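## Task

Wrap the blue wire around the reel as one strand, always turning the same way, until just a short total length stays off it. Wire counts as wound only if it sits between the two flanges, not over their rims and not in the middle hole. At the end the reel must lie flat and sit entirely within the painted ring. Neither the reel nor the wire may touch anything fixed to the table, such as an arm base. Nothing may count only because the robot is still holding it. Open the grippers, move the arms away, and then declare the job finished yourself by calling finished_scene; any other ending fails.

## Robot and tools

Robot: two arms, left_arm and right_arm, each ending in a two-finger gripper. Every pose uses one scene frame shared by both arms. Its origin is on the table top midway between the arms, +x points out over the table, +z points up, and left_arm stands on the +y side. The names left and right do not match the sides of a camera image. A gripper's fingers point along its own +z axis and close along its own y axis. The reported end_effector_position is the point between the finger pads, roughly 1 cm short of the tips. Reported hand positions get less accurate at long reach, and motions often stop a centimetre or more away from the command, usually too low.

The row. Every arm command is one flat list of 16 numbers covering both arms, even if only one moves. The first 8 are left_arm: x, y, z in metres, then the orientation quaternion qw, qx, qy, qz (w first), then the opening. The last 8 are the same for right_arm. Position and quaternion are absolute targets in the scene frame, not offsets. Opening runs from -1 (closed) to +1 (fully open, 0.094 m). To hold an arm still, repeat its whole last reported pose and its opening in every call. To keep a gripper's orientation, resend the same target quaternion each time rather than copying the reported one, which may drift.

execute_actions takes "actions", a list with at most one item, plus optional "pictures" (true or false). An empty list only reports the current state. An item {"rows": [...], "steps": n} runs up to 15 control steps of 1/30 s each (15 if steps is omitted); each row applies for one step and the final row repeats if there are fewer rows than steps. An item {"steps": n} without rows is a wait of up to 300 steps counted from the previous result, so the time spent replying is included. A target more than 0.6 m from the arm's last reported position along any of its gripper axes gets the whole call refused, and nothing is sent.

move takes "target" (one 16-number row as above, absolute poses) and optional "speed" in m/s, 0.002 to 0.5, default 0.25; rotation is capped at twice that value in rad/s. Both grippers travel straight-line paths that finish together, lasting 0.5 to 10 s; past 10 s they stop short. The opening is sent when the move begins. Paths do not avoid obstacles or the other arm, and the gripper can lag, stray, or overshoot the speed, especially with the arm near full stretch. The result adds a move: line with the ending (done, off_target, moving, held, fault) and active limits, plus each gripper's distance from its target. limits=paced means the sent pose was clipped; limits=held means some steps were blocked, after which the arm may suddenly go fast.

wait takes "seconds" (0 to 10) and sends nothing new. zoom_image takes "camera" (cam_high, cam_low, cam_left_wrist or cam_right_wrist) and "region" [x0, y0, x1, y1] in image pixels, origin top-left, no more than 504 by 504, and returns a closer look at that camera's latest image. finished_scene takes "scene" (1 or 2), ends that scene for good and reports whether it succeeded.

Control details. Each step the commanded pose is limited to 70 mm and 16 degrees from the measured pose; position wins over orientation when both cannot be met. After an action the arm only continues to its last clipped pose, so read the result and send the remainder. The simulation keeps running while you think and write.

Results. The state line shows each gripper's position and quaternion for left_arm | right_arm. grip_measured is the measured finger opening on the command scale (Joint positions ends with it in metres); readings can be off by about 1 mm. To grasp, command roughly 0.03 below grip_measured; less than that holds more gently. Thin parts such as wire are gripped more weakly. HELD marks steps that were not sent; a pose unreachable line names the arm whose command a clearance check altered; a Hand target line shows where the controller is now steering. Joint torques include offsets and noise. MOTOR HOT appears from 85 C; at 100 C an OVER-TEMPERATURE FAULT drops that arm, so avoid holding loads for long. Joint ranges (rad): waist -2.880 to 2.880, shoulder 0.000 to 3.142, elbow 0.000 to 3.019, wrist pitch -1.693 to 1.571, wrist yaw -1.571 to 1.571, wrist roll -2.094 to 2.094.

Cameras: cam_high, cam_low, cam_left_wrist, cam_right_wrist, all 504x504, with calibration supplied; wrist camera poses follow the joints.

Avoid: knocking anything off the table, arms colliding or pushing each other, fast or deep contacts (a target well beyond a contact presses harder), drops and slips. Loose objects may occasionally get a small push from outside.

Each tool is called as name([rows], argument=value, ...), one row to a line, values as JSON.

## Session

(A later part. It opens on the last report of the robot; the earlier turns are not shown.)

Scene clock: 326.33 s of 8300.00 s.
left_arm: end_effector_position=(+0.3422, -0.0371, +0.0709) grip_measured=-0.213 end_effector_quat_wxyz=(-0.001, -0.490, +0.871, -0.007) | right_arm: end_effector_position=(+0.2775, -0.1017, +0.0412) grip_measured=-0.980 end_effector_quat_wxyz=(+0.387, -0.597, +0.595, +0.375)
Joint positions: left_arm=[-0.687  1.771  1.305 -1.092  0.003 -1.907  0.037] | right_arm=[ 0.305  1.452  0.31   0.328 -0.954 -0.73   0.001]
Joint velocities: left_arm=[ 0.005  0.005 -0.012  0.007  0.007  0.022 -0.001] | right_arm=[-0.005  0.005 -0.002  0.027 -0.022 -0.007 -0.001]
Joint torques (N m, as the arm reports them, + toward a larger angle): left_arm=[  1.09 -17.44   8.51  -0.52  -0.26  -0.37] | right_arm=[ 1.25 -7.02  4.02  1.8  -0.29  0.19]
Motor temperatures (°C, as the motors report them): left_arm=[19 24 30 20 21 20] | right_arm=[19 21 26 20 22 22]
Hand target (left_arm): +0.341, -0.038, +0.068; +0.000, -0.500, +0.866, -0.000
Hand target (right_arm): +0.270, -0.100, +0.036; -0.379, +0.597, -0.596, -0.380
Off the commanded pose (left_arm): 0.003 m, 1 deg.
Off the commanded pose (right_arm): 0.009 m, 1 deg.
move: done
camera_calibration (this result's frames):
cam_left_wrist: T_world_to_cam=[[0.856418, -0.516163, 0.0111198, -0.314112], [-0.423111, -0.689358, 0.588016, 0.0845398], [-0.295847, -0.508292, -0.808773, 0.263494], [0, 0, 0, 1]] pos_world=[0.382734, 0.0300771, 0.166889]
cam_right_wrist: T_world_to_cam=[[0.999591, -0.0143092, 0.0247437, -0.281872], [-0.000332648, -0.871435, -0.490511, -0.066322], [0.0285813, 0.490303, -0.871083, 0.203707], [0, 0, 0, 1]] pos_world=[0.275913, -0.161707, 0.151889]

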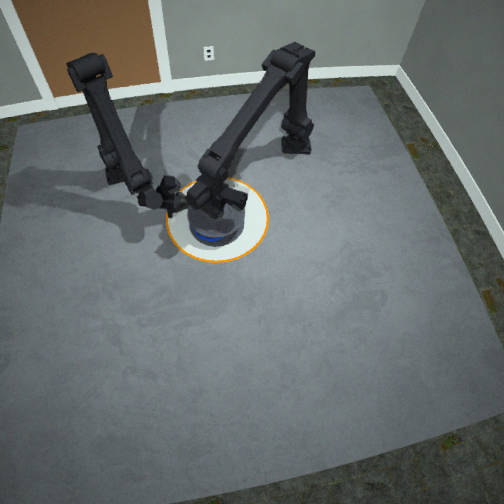

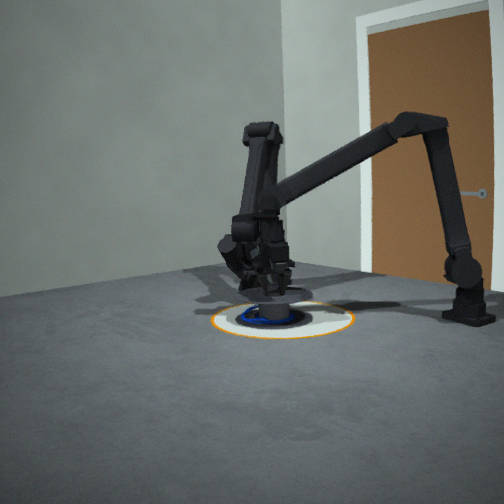

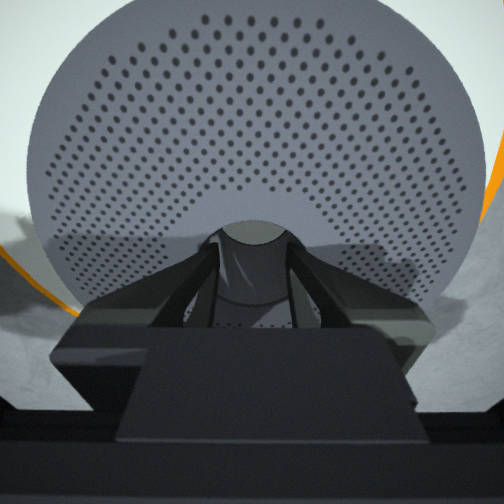

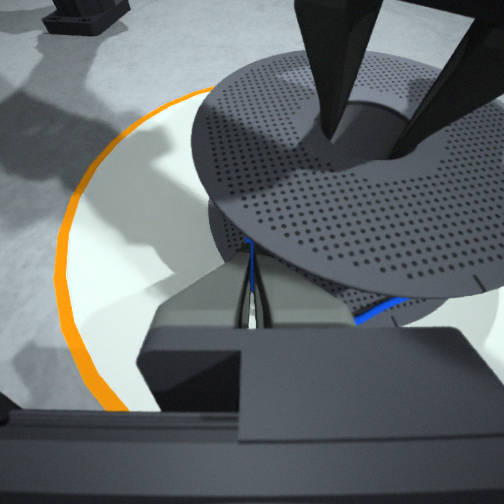

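move(target=[0.341,-0.038,0.068,0,-0.5,0.866,0,-0.9,0.272,-0.103,0.034,0.38,-0.596,0.596,0.38,-1])

move(target=[0.341,-0.038,0.068,0,0.174,0.985,0,-0.9,0.272,-0.103,0.034,0.38,-0.596,0.596,0.38,-1], speed=0.4)

move(target=[0.341,-0.038,0.068,0,0.174,0.985,0,-0.2,0.272,-0.103,0.034,0.38,-0.596,0.596,0.38,-1])

move(target=[0.341,-0.038,0.068,0,-0.174,0.985,0,-0.2,0.272,-0.103,0.034,0.38,-0.596,0.596,0.38,-1], speed=0.2)

Scene clock: 333.13 s of 8300.00 s.
left_arm: end_effector_position=(+0.3422, -0.0371, +0.0711) grip_measured=-0.897 end_effector_quat_wxyz=(-0.001, -0.495, +0.869, -0.007) | right_arm: end_effector_position=(+0.2762, -0.1019, +0.0385) grip_measured=-0.980 end_effector_quat_wxyz=(+0.382, -0.596, +0.596, +0.378)
Joint positions: left_arm=[-0.687  1.77   1.305 -1.092  0.003 -1.918  0.005] | right_arm=[ 0.305  1.462  0.31   0.328 -0.958 -0.729  0.001]
Joint velocities: left_arm=[-0.015 -0.015  0.002 -0.017 -0.022 -0.051  0.   ] | right_arm=[ 0.005 -0.005 -0.012  0.002  0.022 -0.007 -0.   ]
Joint torques (N m, as the arm reports them, + toward a larger angle): left_arm=[  0.97 -16.87   8.47  -0.54  -0.26  -0.25] | right_arm=[ 0.07 -7.24  3.97  1.83 -0.48  0.04]
Motor temperatures (°C, as the motors report them): left_arm=[19 24 30 20 21 20] | right_arm=[19 21 26 20 22 22]
Hand target (left_arm): +0.341, -0.038, +0.068; +0.000, -0.500, +0.866, -0.000
Hand target (right_arm): +0.272, -0.103, +0.034; -0.380, +0.596, -0.596, -0.380
Off the commanded pose (left_arm): 0.003 m, 1 deg.
Off the commanded pose (right_arm): 0.006 m, 0 deg.
After step 90, 3.10 s passed at rest.
move: done
camera_calibration (this result's frames):
cam_left_wrist: T_world_to_cam=[[0.862267, -0.506326, 0.0113888, -0.315791], [-0.415253, -0.693941, 0.588227, 0.0815508], [-0.289931, -0.511938, -0.808616, 0.261468], [0, 0, 0, 1]] pos_world=[0.381968, 0.030554, 0.167054]
cam_right_wrist: T_world_to_cam=[[0.999831, -0.0122454, 0.0136956, -0.279951], [-0.00399205, -0.872472, -0.488648, -0.0670322], [0.0179327, 0.488511, -0.872373, 0.20428], [0, 0, 0, 1]] pos_world=[0.275973, -0.161705, 0.149288]

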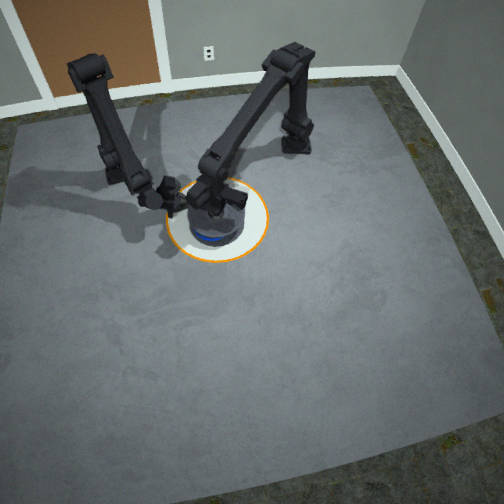

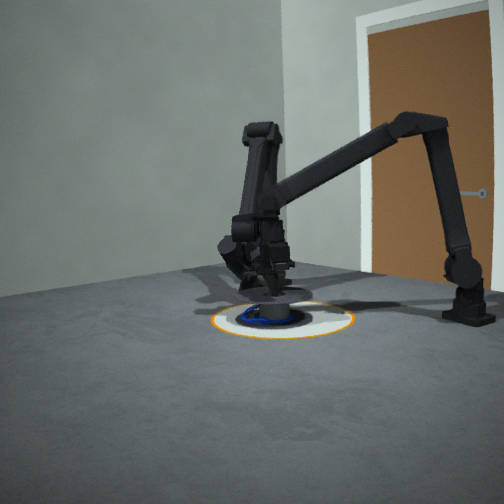

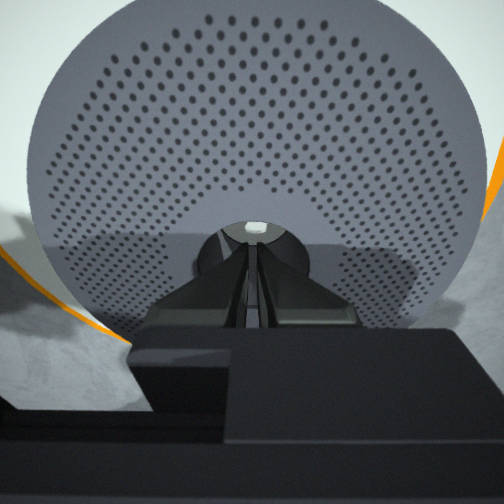

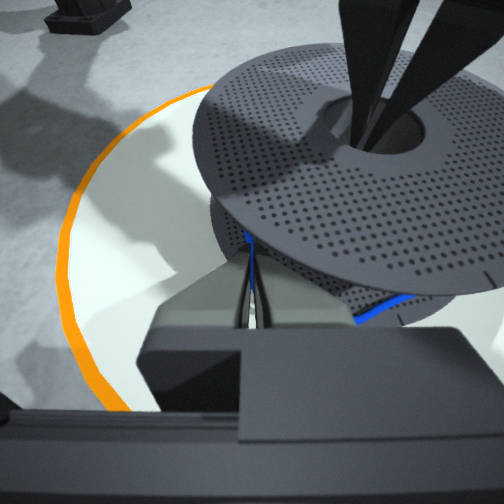

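Scene clock: 335.53 s of 8300.00 s.
left_arm: end_effector_position=(+0.3423, -0.0370, +0.0711) grip_measured=-0.897 end_effector_quat_wxyz=(+0.004, +0.164, +0.987, -0.006) | right_arm: end_effector_position=(+0.2761, -0.1019, +0.0385) grip_measured=-0.980 end_effector_quat_wxyz=(+0.382, -0.596, +0.596, +0.378)
Joint positions: left_arm=[-0.687  1.77   1.305 -1.092  0.003 -0.553  0.005] | right_arm=[ 0.305  1.462  0.31   0.328 -0.958 -0.729  0.001]
Joint velocities: left_arm=[ 0.005 -0.015 -0.012  0.007 -0.007  0.007  0.   ] | right_arm=[-0.005 -0.005  0.002  0.012  0.066  0.007 -0.   ]
Joint torques (N m, as the arm reports them, + toward a larger angle): left_arm=[  1.14 -17.51   8.59  -0.42  -0.21   0.05] | right_arm=[ 0.08 -7.18  3.92  1.83 -0.48  0.04]
Motor temperatures (°C, as the motors report them): left_arm=[19 25 30 20 21 20] | right_arm=[19 21 26 20 22 22]
Hand target (left_arm): +0.341, -0.038, +0.068; +0.000, +0.174, +0.985, -0.000
Hand target (right_arm): +0.272, -0.103, +0.034; -0.380, +0.596, -0.596, -0.380
Off the commanded pose (left_arm): 0.003 m, 1 deg.
Off the commanded pose (right_arm): 0.006 m, 0 deg.
move: done
camera_calibration (this result's frames):
cam_left_wrist: T_world_to_cam=[[-0.319814, -0.947433, 0.00945032, 0.0725553], [-0.774459, 0.267145, 0.573452, 0.241183], [-0.545832, 0.176079, -0.819185, 0.375318], [0, 0, 0, 1]] pos_world=[0.414851, -0.0617751, 0.168462]
cam_right_wrist: T_world_to_cam=[[0.999836, -0.0119897, 0.0135734, -0.279873], [-0.00382421, -0.872349, -0.488869, -0.0670222], [0.0177021, 0.488737, -0.872252, 0.204389], [0, 0, 0, 1]] pos_world=[0.275952, -0.161715, 0.149312]

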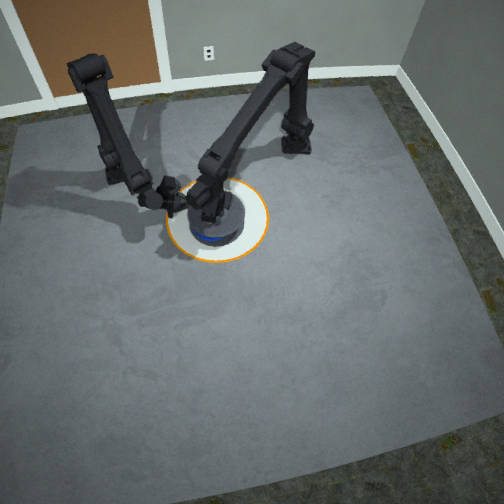

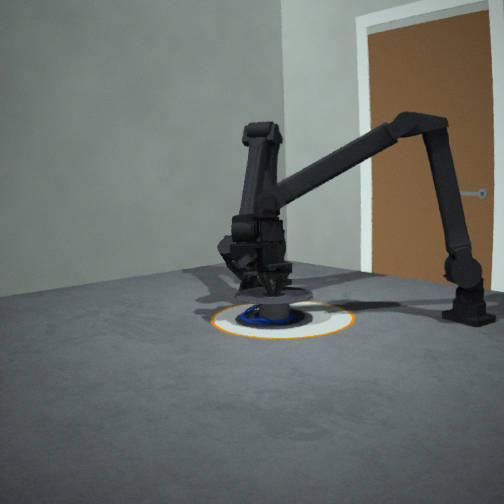

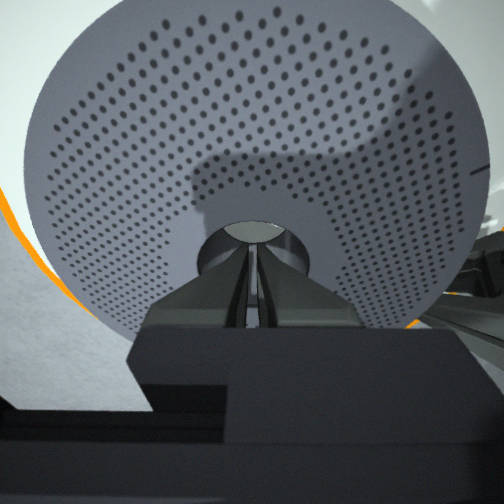

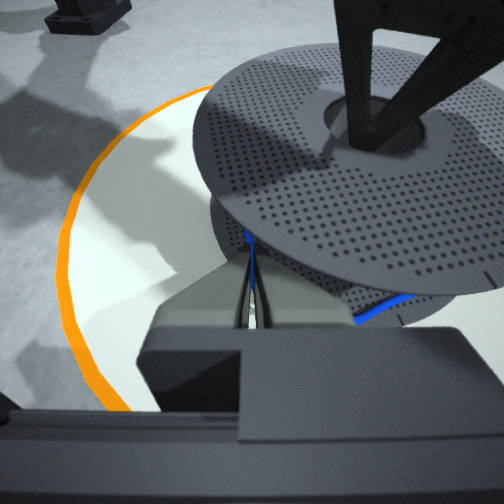

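Scene clock: 336.23 s of 8300.00 s.
left_arm: end_effector_position=(+0.3423, -0.0370, +0.0711) grip_measured=-0.216 end_effector_quat_wxyz=(+0.004, +0.164, +0.986, -0.006) | right_arm: end_effector_position=(+0.2761, -0.1019, +0.0385) grip_measured=-0.980 end_effector_quat_wxyz=(+0.382, -0.596, +0.596, +0.378)
Joint positions: left_arm=[-0.687  1.77   1.305 -1.092  0.003 -0.553  0.037] | right_arm=[ 0.305  1.462  0.31   0.328 -0.958 -0.729  0.001]
Joint velocities: left_arm=[ 0.015 -0.005 -0.002  0.007  0.051 -0.007  0.001] | right_arm=[-0.015  0.015 -0.007 -0.007 -0.051  0.007 -0.002]
Joint torques (N m, as the arm reports them, + toward a larger angle): left_arm=[  1.04 -17.48   8.6   -0.43  -0.21   0.07] | right_arm=[ 0.06 -7.19  3.93  1.82 -0.48  0.04]
Motor temperatures (°C, as the motors report them): left_arm=[19 25 31 20 21 20] | right_arm=[19 21 26 20 22 22]
Hand target (left_arm): +0.341, -0.038, +0.068; +0.000, +0.174, +0.985, +0.000
Hand target (right_arm): +0.272, -0.103, +0.034; -0.380, +0.596, -0.596, -0.380
Off the commanded pose (left_arm): 0.003 m, 1 deg.
Off the commanded pose (right_arm): 0.006 m, 0 deg.
move: done
camera_calibration (this result's frames):
cam_left_wrist: T_world_to_cam=[[-0.320175, -0.947311, 0.00944644, 0.0726838], [-0.77436, 0.267439, 0.573449, 0.24116], [-0.545761, 0.176289, -0.819187, 0.375302], [0, 0, 0, 1]] pos_world=[0.414841, -0.061803, 0.168463]
cam_right_wrist: T_world_to_cam=[[0.999836, -0.0119897, 0.0135734, -0.279873], [-0.00382421, -0.872349, -0.488869, -0.0670222], [0.0177021, 0.488737, -0.872252, 0.204389], [0, 0, 0, 1]] pos_world=[0.275952, -0.161715, 0.149312]

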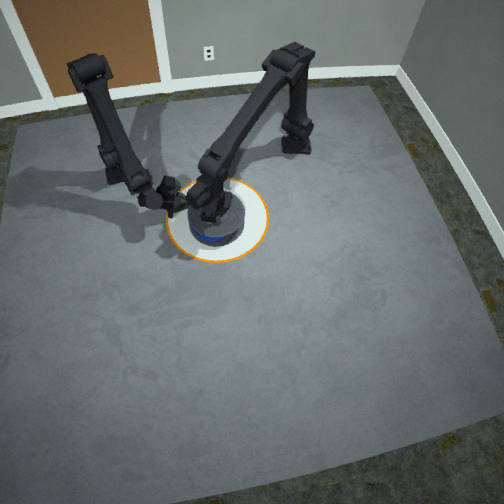

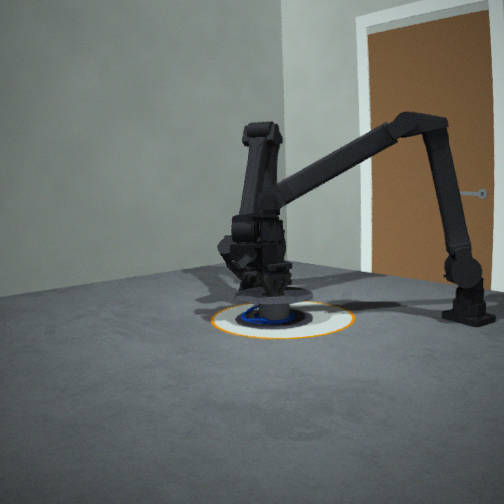

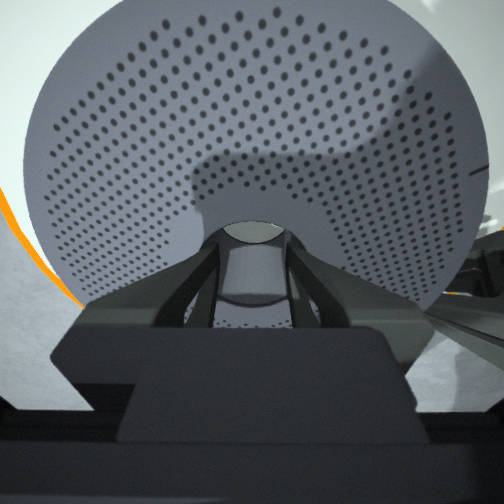

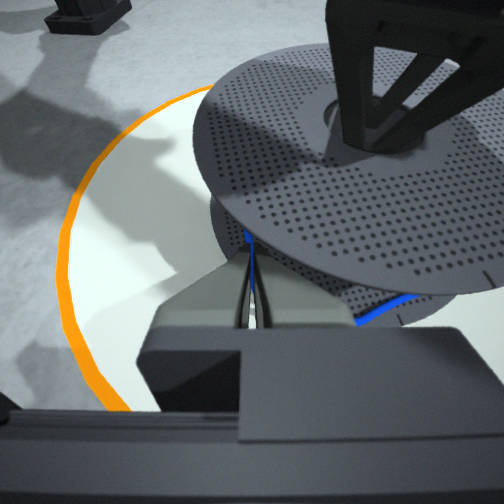

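Scene clock: 338.47 s of 8300.00 s.
left_arm: end_effector_position=(+0.3423, -0.0370, +0.0711) grip_measured=-0.215 end_effector_quat_wxyz=(+0.002, -0.165, +0.986, -0.007) | right_arm: end_effector_position=(+0.2761, -0.1019, +0.0385) grip_measured=-0.980 end_effector_quat_wxyz=(+0.382, -0.596, +0.596, +0.378)
Joint positions: left_arm=[-0.687  1.77   1.305 -1.092  0.003 -1.214  0.037] | right_arm=[ 0.305  1.462  0.31   0.328 -0.958 -0.729  0.001]
Joint velocities: left_arm=[ 0.015 -0.024 -0.032 -0.007  0.007 -0.007  0.   ] | right_arm=[ 0.005  0.005  0.012  0.002 -0.066 -0.022 -0.001]
Joint torques (N m, as the arm reports them, + toward a larger angle): left_arm=[  1.   -17.49   8.56  -0.46  -0.25  -0.31] | right_arm=[ 0.07 -7.2   3.93  1.82 -0.47  0.04]
Motor temperatures (°C, as the motors report them): left_arm=[19 25 31 20 21 20] | right_arm=[19 21 26 20 22 22]
Hand target (left_arm): +0.341, -0.038, +0.068; +0.000, -0.174, +0.985, -0.000
Hand target (right_arm): +0.272, -0.103, +0.034; -0.380, +0.596, -0.596, -0.380
Off the commanded pose (left_arm): 0.003 m, 1 deg.
Off the commanded pose (right_arm): 0.006 m, 0 deg.
move: done
camera_calibration (this result's frames):
cam_left_wrist: T_world_to_cam=[[0.329288, -0.944131, 0.0136094, -0.149773], [-0.77164, -0.260765, 0.580149, 0.220191], [-0.544188, -0.201538, -0.814397, 0.36043], [0, 0, 0, 1]] pos_world=[0.415369, -0.0113472, 0.167828]
cam_right_wrist: T_world_to_cam=[[0.999841, -0.011734, 0.0134512, -0.279794], [-0.00365642, -0.872226, -0.489089, -0.0670122], [0.0174715, 0.488962, -0.87213, 0.204497], [0, 0, 0, 1]] pos_world=[0.275932, -0.161724, 0.149336]

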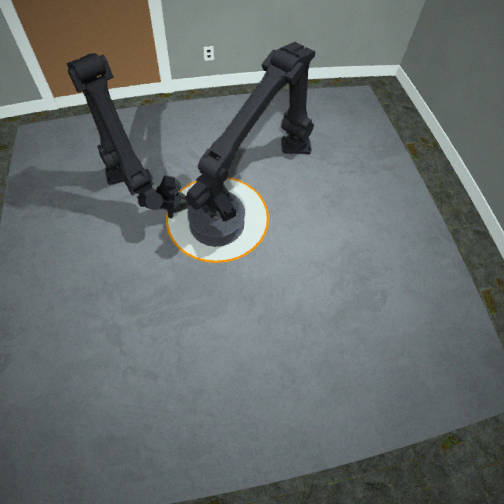

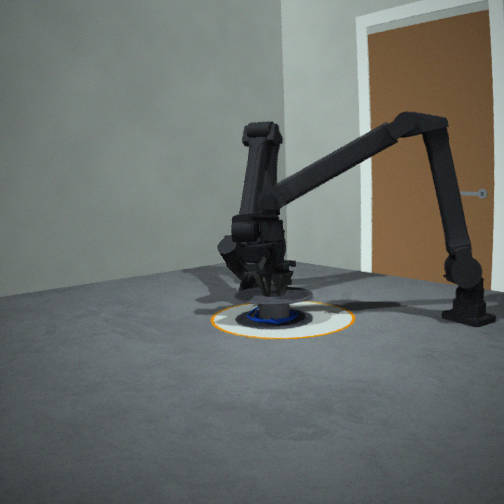

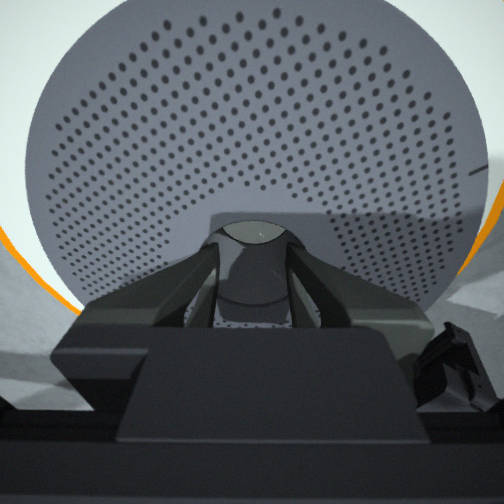

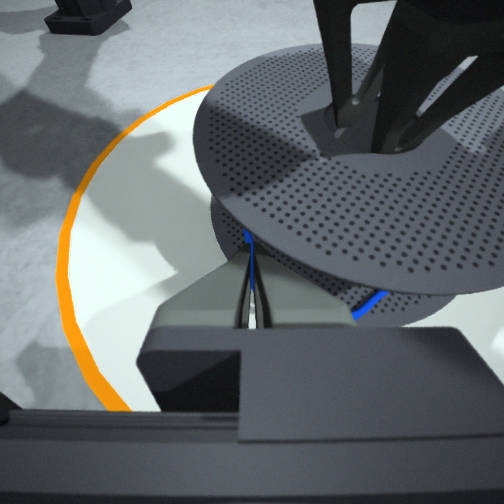

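Release and back off along the finger axis.

move(target=[0.341,-0.038,0.068,0,-0.174,0.985,0,-0.2,0.272,-0.103,0.034,0.38,-0.596,0.596,0.38,-0.75])

move(target=[0.341,-0.038,0.068,0,-0.174,0.985,0,-0.2,0.285,-0.2,0.065,0.38,-0.596,0.596,0.38,-0.75], speed=0.1)

Scene clock: 342.77 s of 8300.00 s.
left_arm: end_effector_position=(+0.3423, -0.0370, +0.0711) grip_measured=-0.215 end_effector_quat_wxyz=(+0.002, -0.167, +0.986, -0.007) | right_arm: end_effector_position=(+0.2761, -0.1019, +0.0385) grip_measured=-0.752 end_effector_quat_wxyz=(+0.382, -0.596, +0.596, +0.378)
Joint positions: left_arm=[-0.687  1.77   1.305 -1.092  0.003 -1.218  0.037] | right_arm=[ 0.305  1.462  0.31   0.328 -0.958 -0.729  0.012]
Joint velocities: left_arm=[ 0.005 -0.024 -0.017 -0.002  0.007  0.037 -0.001] | right_arm=[-0.005 -0.005 -0.022 -0.002  0.081 -0.007 -0.   ]
Joint torques (N m, as the arm reports them, + toward a larger angle): left_arm=[  1.06 -17.43   8.55  -0.45  -0.25  -0.31] | right_arm=[ 0.09 -7.23  3.91  1.82 -0.46  0.04]
Motor temperatures (°C, as the motors report them): left_arm=[19 25 31 20 21 20] | right_arm=[19 21 26 20 22 22]
Hand target (left_arm): +0.341, -0.038, +0.068; +0.000, -0.174, +0.985, -0.000
Hand target (right_arm): +0.272, -0.103, +0.034; -0.380, +0.596, -0.596, -0.380
Off the commanded pose (left_arm): 0.003 m, 1 deg.
Off the commanded pose (right_arm): 0.006 m, 0 deg.
After step 90, 0.60 s passed at rest.
move: done
camera_calibration (this result's frames):
cam_left_wrist: T_world_to_cam=[[0.332888, -0.942868, 0.0136167, -0.150959], [-0.770612, -0.263692, 0.580193, 0.219728], [-0.543454, -0.203632, -0.814365, 0.360099], [0, 0, 0, 1]] pos_world=[0.415275, -0.0110661, 0.167824]
cam_right_wrist: T_world_to_cam=[[0.999841, -0.011734, 0.0134512, -0.279794], [-0.00365642, -0.872226, -0.489089, -0.0670122], [0.0174715, 0.488962, -0.87213, 0.204497], [0, 0, 0, 1]] pos_world=[0.275932, -0.161724, 0.149336]

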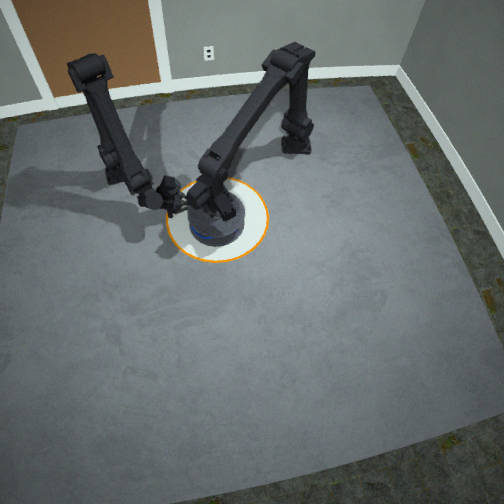

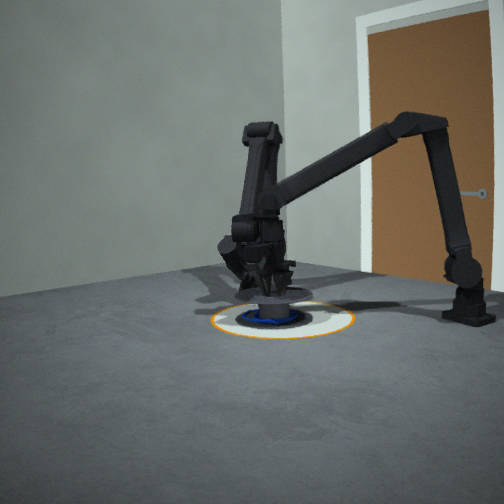

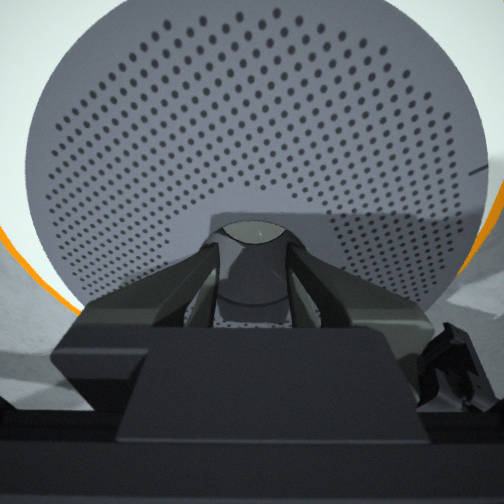

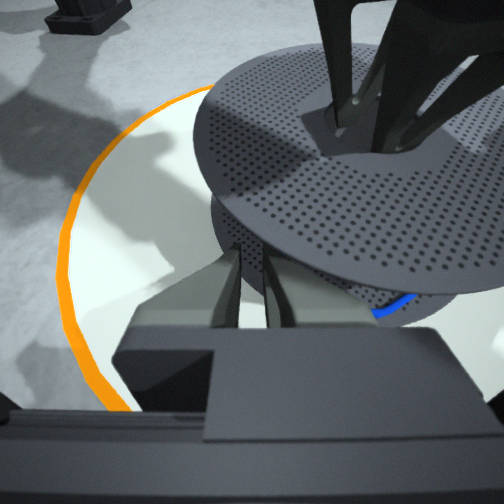

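Scene clock: 344.50 s of 8300.00 s.
left_arm: end_effector_position=(+0.3423, -0.0370, +0.0711) grip_measured=-0.215 end_effector_quat_wxyz=(+0.002, -0.168, +0.986, -0.007) | right_arm: end_effector_position=(+0.2667, -0.1980, +0.0579) grip_measured=-0.752 end_effector_quat_wxyz=(+0.371, -0.591, +0.602, +0.389)
Joint positions: left_arm=[-0.687  1.77   1.305 -1.092  0.003 -1.218  0.037] | right_arm=[-0.08   1.324  0.376 -0.54  -1.133 -1.445  0.012]
Joint velocities: left_arm=[-0.005 -0.015 -0.012  0.017  0.037  0.037 -0.001] | right_arm=[ 0.024  0.005  0.002 -0.007 -0.037 -0.007 -0.   ]
Joint torques (N m, as the arm reports them, + toward a larger angle): left_arm=[  1.07 -17.45   8.56  -0.47  -0.25  -0.3 ] | right_arm=[-1.3  -6.4   9.1  -0.29 -0.66 -0.08]
Motor temperatures (°C, as the motors report them): left_arm=[19 25 31 20 21 20] | right_arm=[19 21 26 20 22 22]
Hand target (left_arm): +0.341, -0.038, +0.068; +0.000, -0.174, +0.985, -0.000
Hand target (right_arm): +0.284, -0.200, +0.066; -0.383, +0.594, -0.597, -0.379
Off the commanded pose (left_arm): 0.003 m, 1 deg.
Off the commanded pose (right_arm): 0.020 m, 2 deg.
move: off_target (right_arm)
camera_calibration (this result's frames):
cam_left_wrist: T_world_to_cam=[[0.333248, -0.942741, 0.0136175, -0.151077], [-0.770509, -0.263985, 0.580197, 0.219681], [-0.543381, -0.203842, -0.814362, 0.360066], [0, 0, 0, 1]] pos_world=[0.415265, -0.011038, 0.167823]
cam_right_wrist: T_world_to_cam=[[0.999727, -0.00761416, -0.022083, -0.268945], [-0.017426, -0.872667, -0.488005, -0.13787], [-0.0155553, 0.488256, -0.872562, 0.277267], [0, 0, 0, 1]] pos_world=[0.270782, -0.25774, 0.168712]

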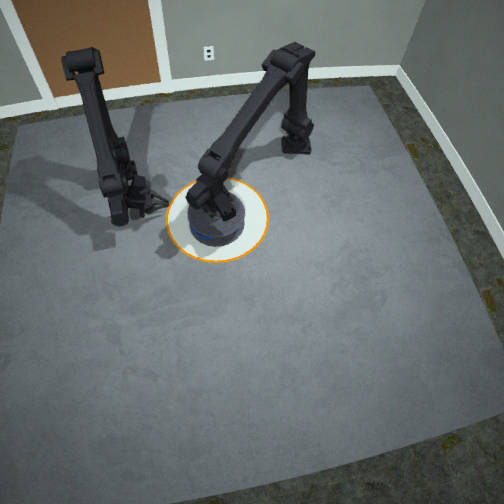

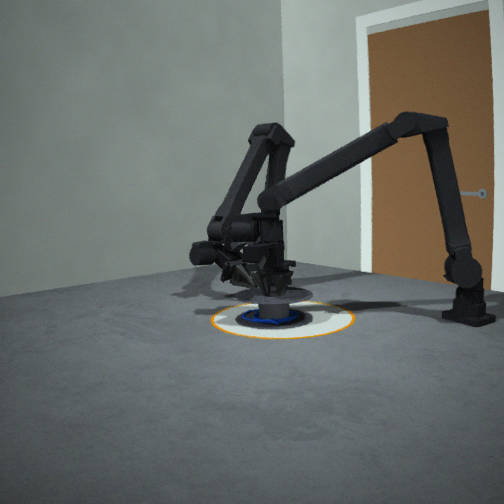

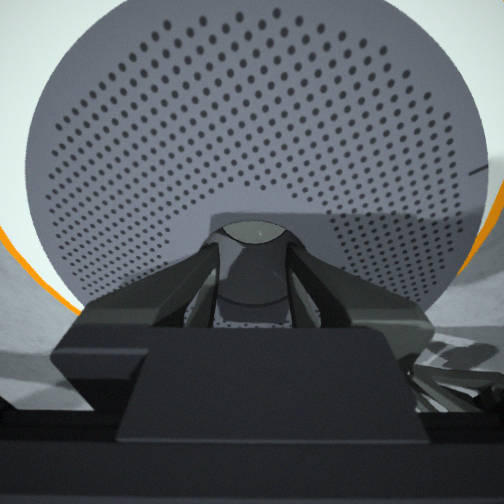

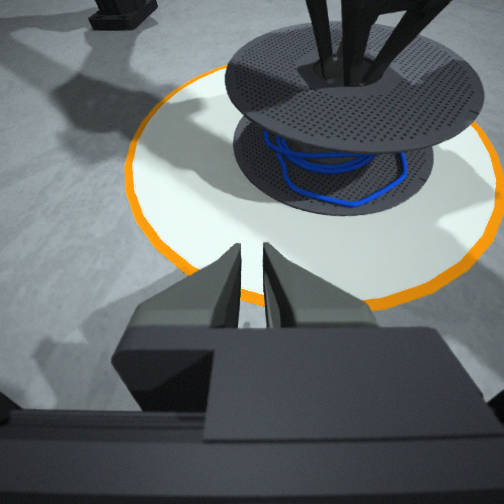

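All inside. Release and clear.

move(target=[0.341,-0.038,0.068,0,-0.174,0.985,0,-0.9,0.27,-0.25,0.1,0.38,-0.596,0.596,0.38,-0.75])

move(target=[0.341,-0.038,0.2,0,-0.174,0.985,0,-0.9,0.27,-0.25,0.1,0.38,-0.596,0.596,0.38,-0.75], speed=0.15)

move(target=[0.32,0.18,0.25,0,-0.174,0.985,0,-0.9,0.27,-0.25,0.1,0.38,-0.596,0.596,0.38,-0.75])

zoom_image(camera="cam_low", region=[200,260,370,350])

Scene clock: 349.37 s of 8300.00 s.
left_arm: end_effector_position=(+0.3423, -0.0370, +0.0711) grip_measured=-0.897 end_effector_quat_wxyz=(+0.002, -0.169, +0.986, -0.007) | right_arm: end_effector_position=(+0.2543, -0.2445, +0.0938) grip_measured=-0.752 end_effector_quat_wxyz=(+0.374, -0.592, +0.599, +0.388)
Joint positions: left_arm=[-0.687  1.77   1.305 -1.092  0.003 -1.222  0.005] | right_arm=[-0.297  1.279  0.465 -1.118 -1.106 -1.946  0.012]
Joint velocities: left_arm=[-0.005 -0.005  0.002  0.002  0.037  0.022 -0.   ] | right_arm=[ 0.005  0.005  0.007 -0.002 -0.022  0.007 -0.001]
Joint torques (N m, as the arm reports them, + toward a larger angle): left_arm=[  1.06 -17.46   8.55  -0.47  -0.25  -0.26] | right_arm=[-1.38 -5.46  9.47 -1.02 -0.44 -0.06]
Motor temperatures (°C, as the motors report them): left_arm=[19 25 31 20 21 20] | right_arm=[19 21 26 20 22 22]
Hand target (left_arm): +0.341, -0.038, +0.068; +0.000, -0.174, +0.985, -0.000
Hand target (right_arm): +0.270, -0.250, +0.100; -0.381, +0.596, -0.597, -0.378
Off the commanded pose (left_arm): 0.003 m, 1 deg.
Off the commanded pose (right_arm): 0.018 m, 1 deg.
After step 90, 0.67 s passed at rest.
move: off_target (right_arm)
camera_calibration (this result's frames):
cam_left_wrist: T_world_to_cam=[[0.336482, -0.941591, 0.0136238, -0.152142], [-0.769573, -0.266615, 0.580236, 0.219261], [-0.542713, -0.205724, -0.814334, 0.359766], [0, 0, 0, 1]] pos_world=[0.41518, -0.0107853, 0.16782]
cam_right_wrist: T_world_to_cam=[[0.999888, -0.0056701, -0.0138318, -0.25637], [-0.0117334, -0.870999, -0.491144, -0.161833], [-0.00926264, 0.491252, -0.870968, 0.330049], [0, 0, 0, 1]] pos_world=[0.2575, -0.304547, 0.204433]

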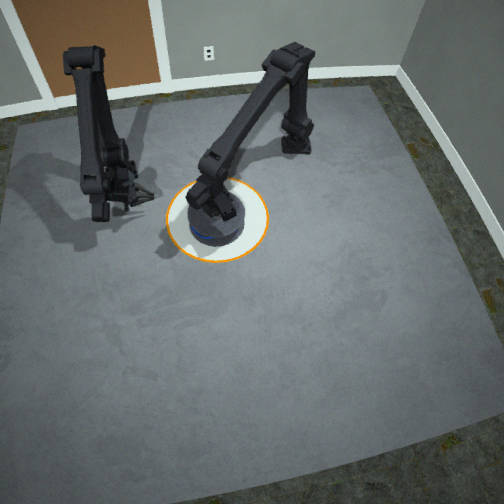

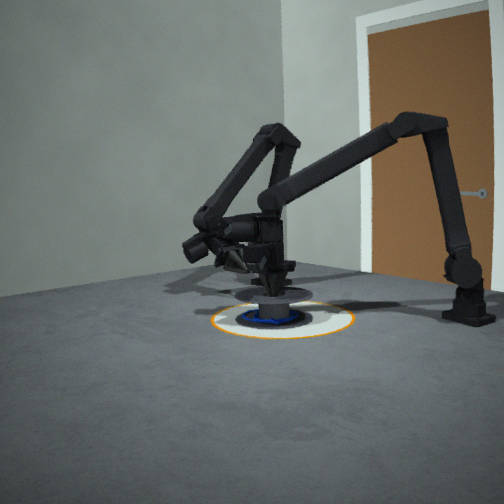

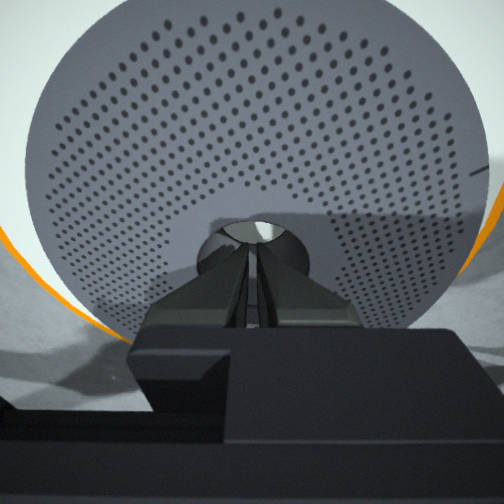

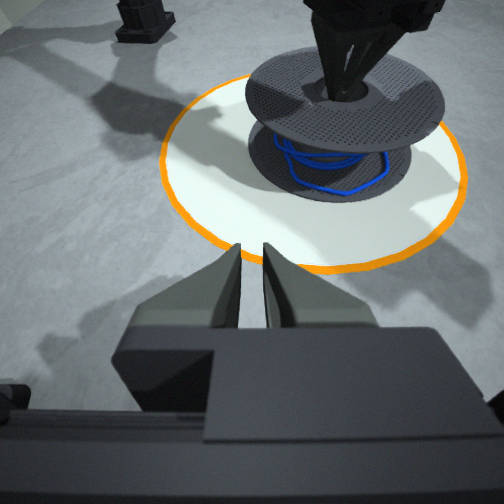

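Scene clock: 350.63 s of 8300.00 s.
left_arm: end_effector_position=(+0.3332, -0.0260, +0.1804) grip_measured=-0.897 end_effector_quat_wxyz=(-0.011, -0.169, +0.985, +0.015) | right_arm: end_effector_position=(+0.2530, -0.2443, +0.0933) grip_measured=-0.752 end_effector_quat_wxyz=(+0.373, -0.593, +0.598, +0.390)
Joint positions: left_arm=[-0.687  1.674  1.479 -1.413  0.003 -1.222  0.005] | right_arm=[-0.297  1.283  0.465 -1.125 -1.105 -1.957  0.012]
Joint velocities: left_arm=[ 0.005 -0.005 -0.002 -0.022 -0.066  0.022  0.   ] | right_arm=[-0.005 -0.005 -0.002 -0.017 -0.022  0.007  0.001]
Joint torques (N m, as the arm reports them, + toward a larger angle): left_arm=[  1.08 -18.12  12.81  -0.83  -0.23  -0.27] | right_arm=[-1.42 -5.43  9.67 -1.12 -0.42 -0.09]
Motor temperatures (°C, as the motors report them): left_arm=[19 25 31 20 21 20] | right_arm=[19 21 26 20 22 22]
Hand target (left_arm): +0.339, -0.035, +0.200; +0.000, -0.174, +0.985, -0.000
Hand target (right_arm): +0.269, -0.250, +0.100; -0.380, +0.596, -0.597, -0.380
Off the commanded pose (left_arm): 0.024 m, 2 deg.
Off the commanded pose (right_arm): 0.019 m, 1 deg.
move: off_target (left_arm, right_arm)
camera_calibration (this result's frames):
cam_left_wrist: T_world_to_cam=[[0.336144, -0.94118, -0.0344577, -0.131423], [-0.750485, -0.289783, 0.593969, 0.142375], [-0.569017, -0.173799, -0.80375, 0.453777], [0, 0, 0, 1]] pos_world=[0.409234, -0.00356915, 0.275629]
cam_right_wrist: T_world_to_cam=[[0.999883, -0.000450577, -0.0152877, -0.253712], [-0.00791503, -0.870548, -0.49202, -0.162777], [-0.013087, 0.492083, -0.87045, 0.330649], [0, 0, 0, 1]] pos_world=[0.256722, -0.304526, 0.203845]

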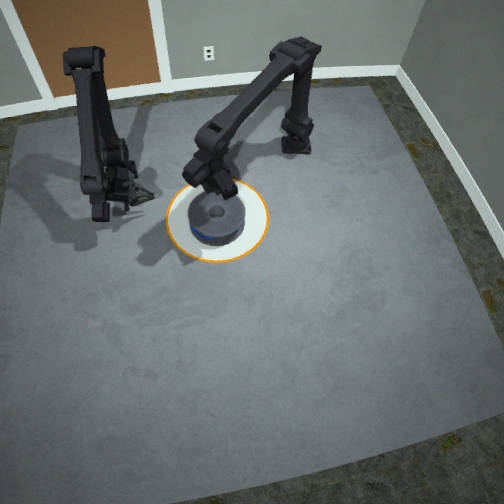

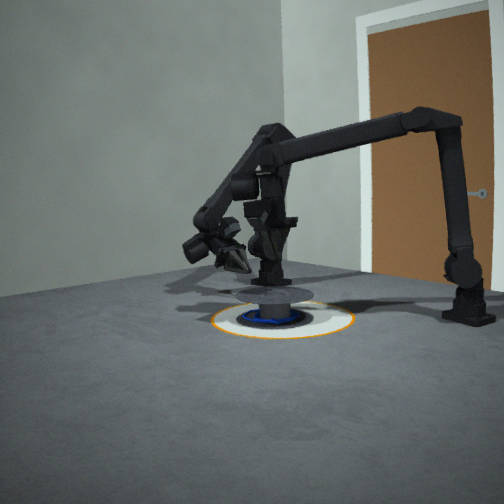

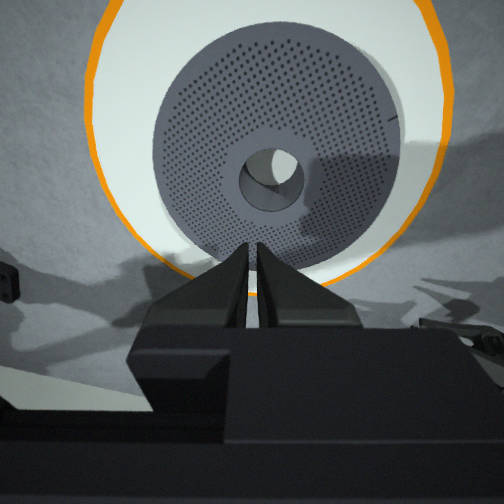

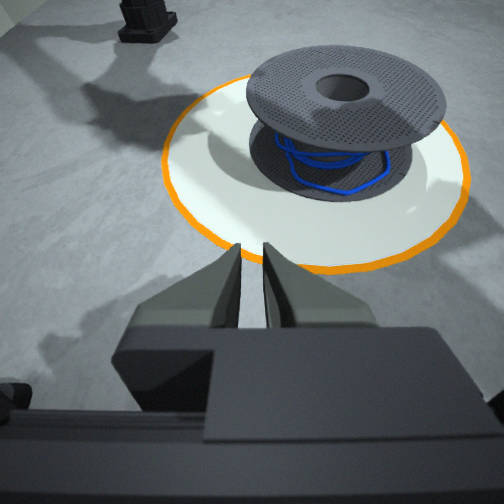

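Scene clock: 352.10 s of 8300.00 s.
left_arm: end_effector_position=(+0.3253, +0.1771, +0.2543) grip_measured=-0.897 end_effector_quat_wxyz=(+0.013, -0.181, +0.983, -0.009) | right_arm: end_effector_position=(+0.2530, -0.2443, +0.0933) grip_measured=-0.752 end_effector_quat_wxyz=(+0.373, -0.594, +0.597, +0.390)
Joint positions: left_arm=[-0.335  1.244  1.215 -1.511 -0.003 -0.893  0.005] | right_arm=[-0.297  1.283  0.465 -1.125 -1.105 -1.958  0.012]
Joint velocities: left_arm=[ 0.005  0.005  0.002 -0.002 -0.007  0.022 -0.   ] | right_arm=[ 0.015 -0.024 -0.022  0.002 -0.095 -0.022  0.001]
Joint torques (N m, as the arm reports them, + toward a larger angle): left_arm=[ 1.63 -9.88  8.17 -0.59 -0.19  0.05] | right_arm=[-1.38 -5.39  9.67 -1.12 -0.42 -0.08]
Motor temperatures (°C, as the motors report them): left_arm=[19 25 31 20 21 20] | right_arm=[19 21 27 20 22 22]
Hand target (left_arm): +0.321, +0.181, +0.249; +0.003, -0.174, +0.985, +0.001
Hand target (right_arm): +0.269, -0.250, +0.100; -0.380, +0.596, -0.597, -0.380
Off the commanded pose (left_arm): 0.007 m, 2 deg.
Off the commanded pose (right_arm): 0.019 m, 1 deg.
move: off_target (right_arm)
camera_calibration (this result's frames):
cam_left_wrist: T_world_to_cam=[[0.358462, -0.933288, 0.0218735, 0.0419758], [-0.775331, -0.284579, 0.563805, 0.166251], [-0.519968, -0.219062, -0.825618, 0.541684], [0, 0, 0, 1]] pos_world=[0.395511, 0.205149, 0.352572]
cam_right_wrist: T_world_to_cam=[[0.999893, -0.000131132, -0.014595, -0.253702], [-0.00729619, -0.870544, -0.492037, -0.162931], [-0.012641, 0.492091, -0.870452, 0.330538], [0, 0, 0, 1]] pos_world=[0.256664, -0.304527, 0.203847]

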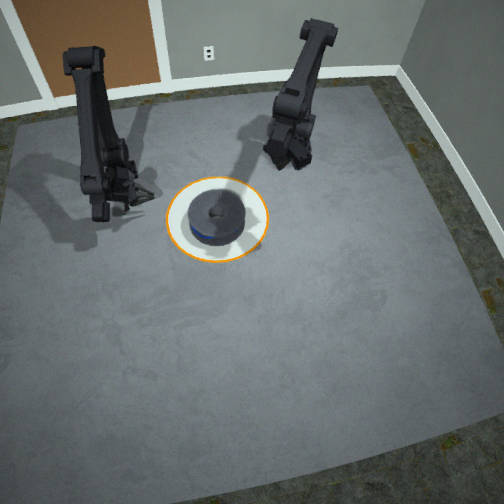

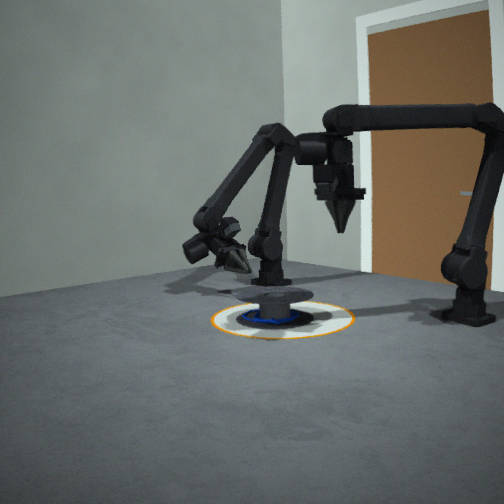

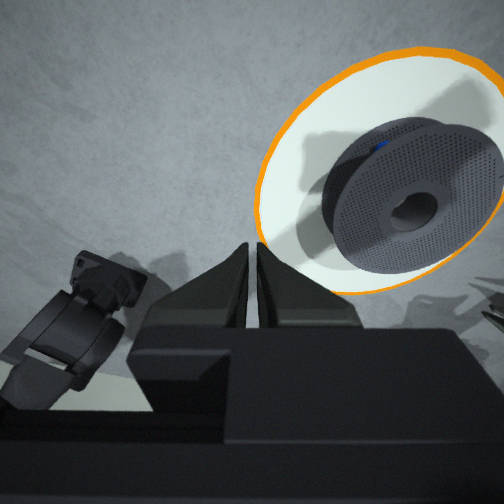

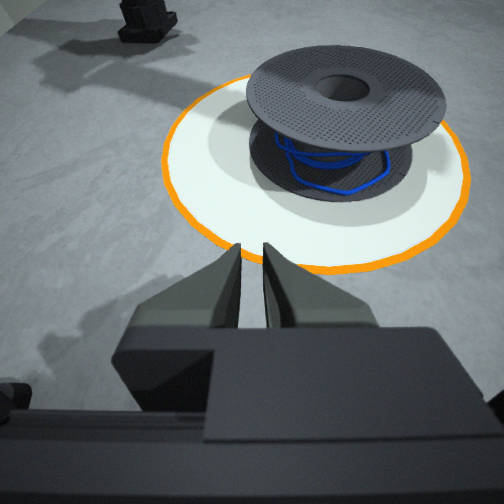

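Region (200, 260, 370, 350) of cam_low's 504x504 image, scaled by 2.965, with more detail than that image has; it fills the top 267 rows of this view, and the rest is white.

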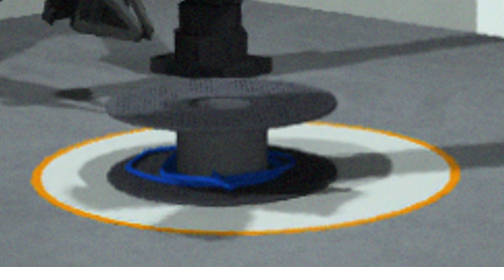

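finished_scene(scene=1)

The scene is finished: the task was done.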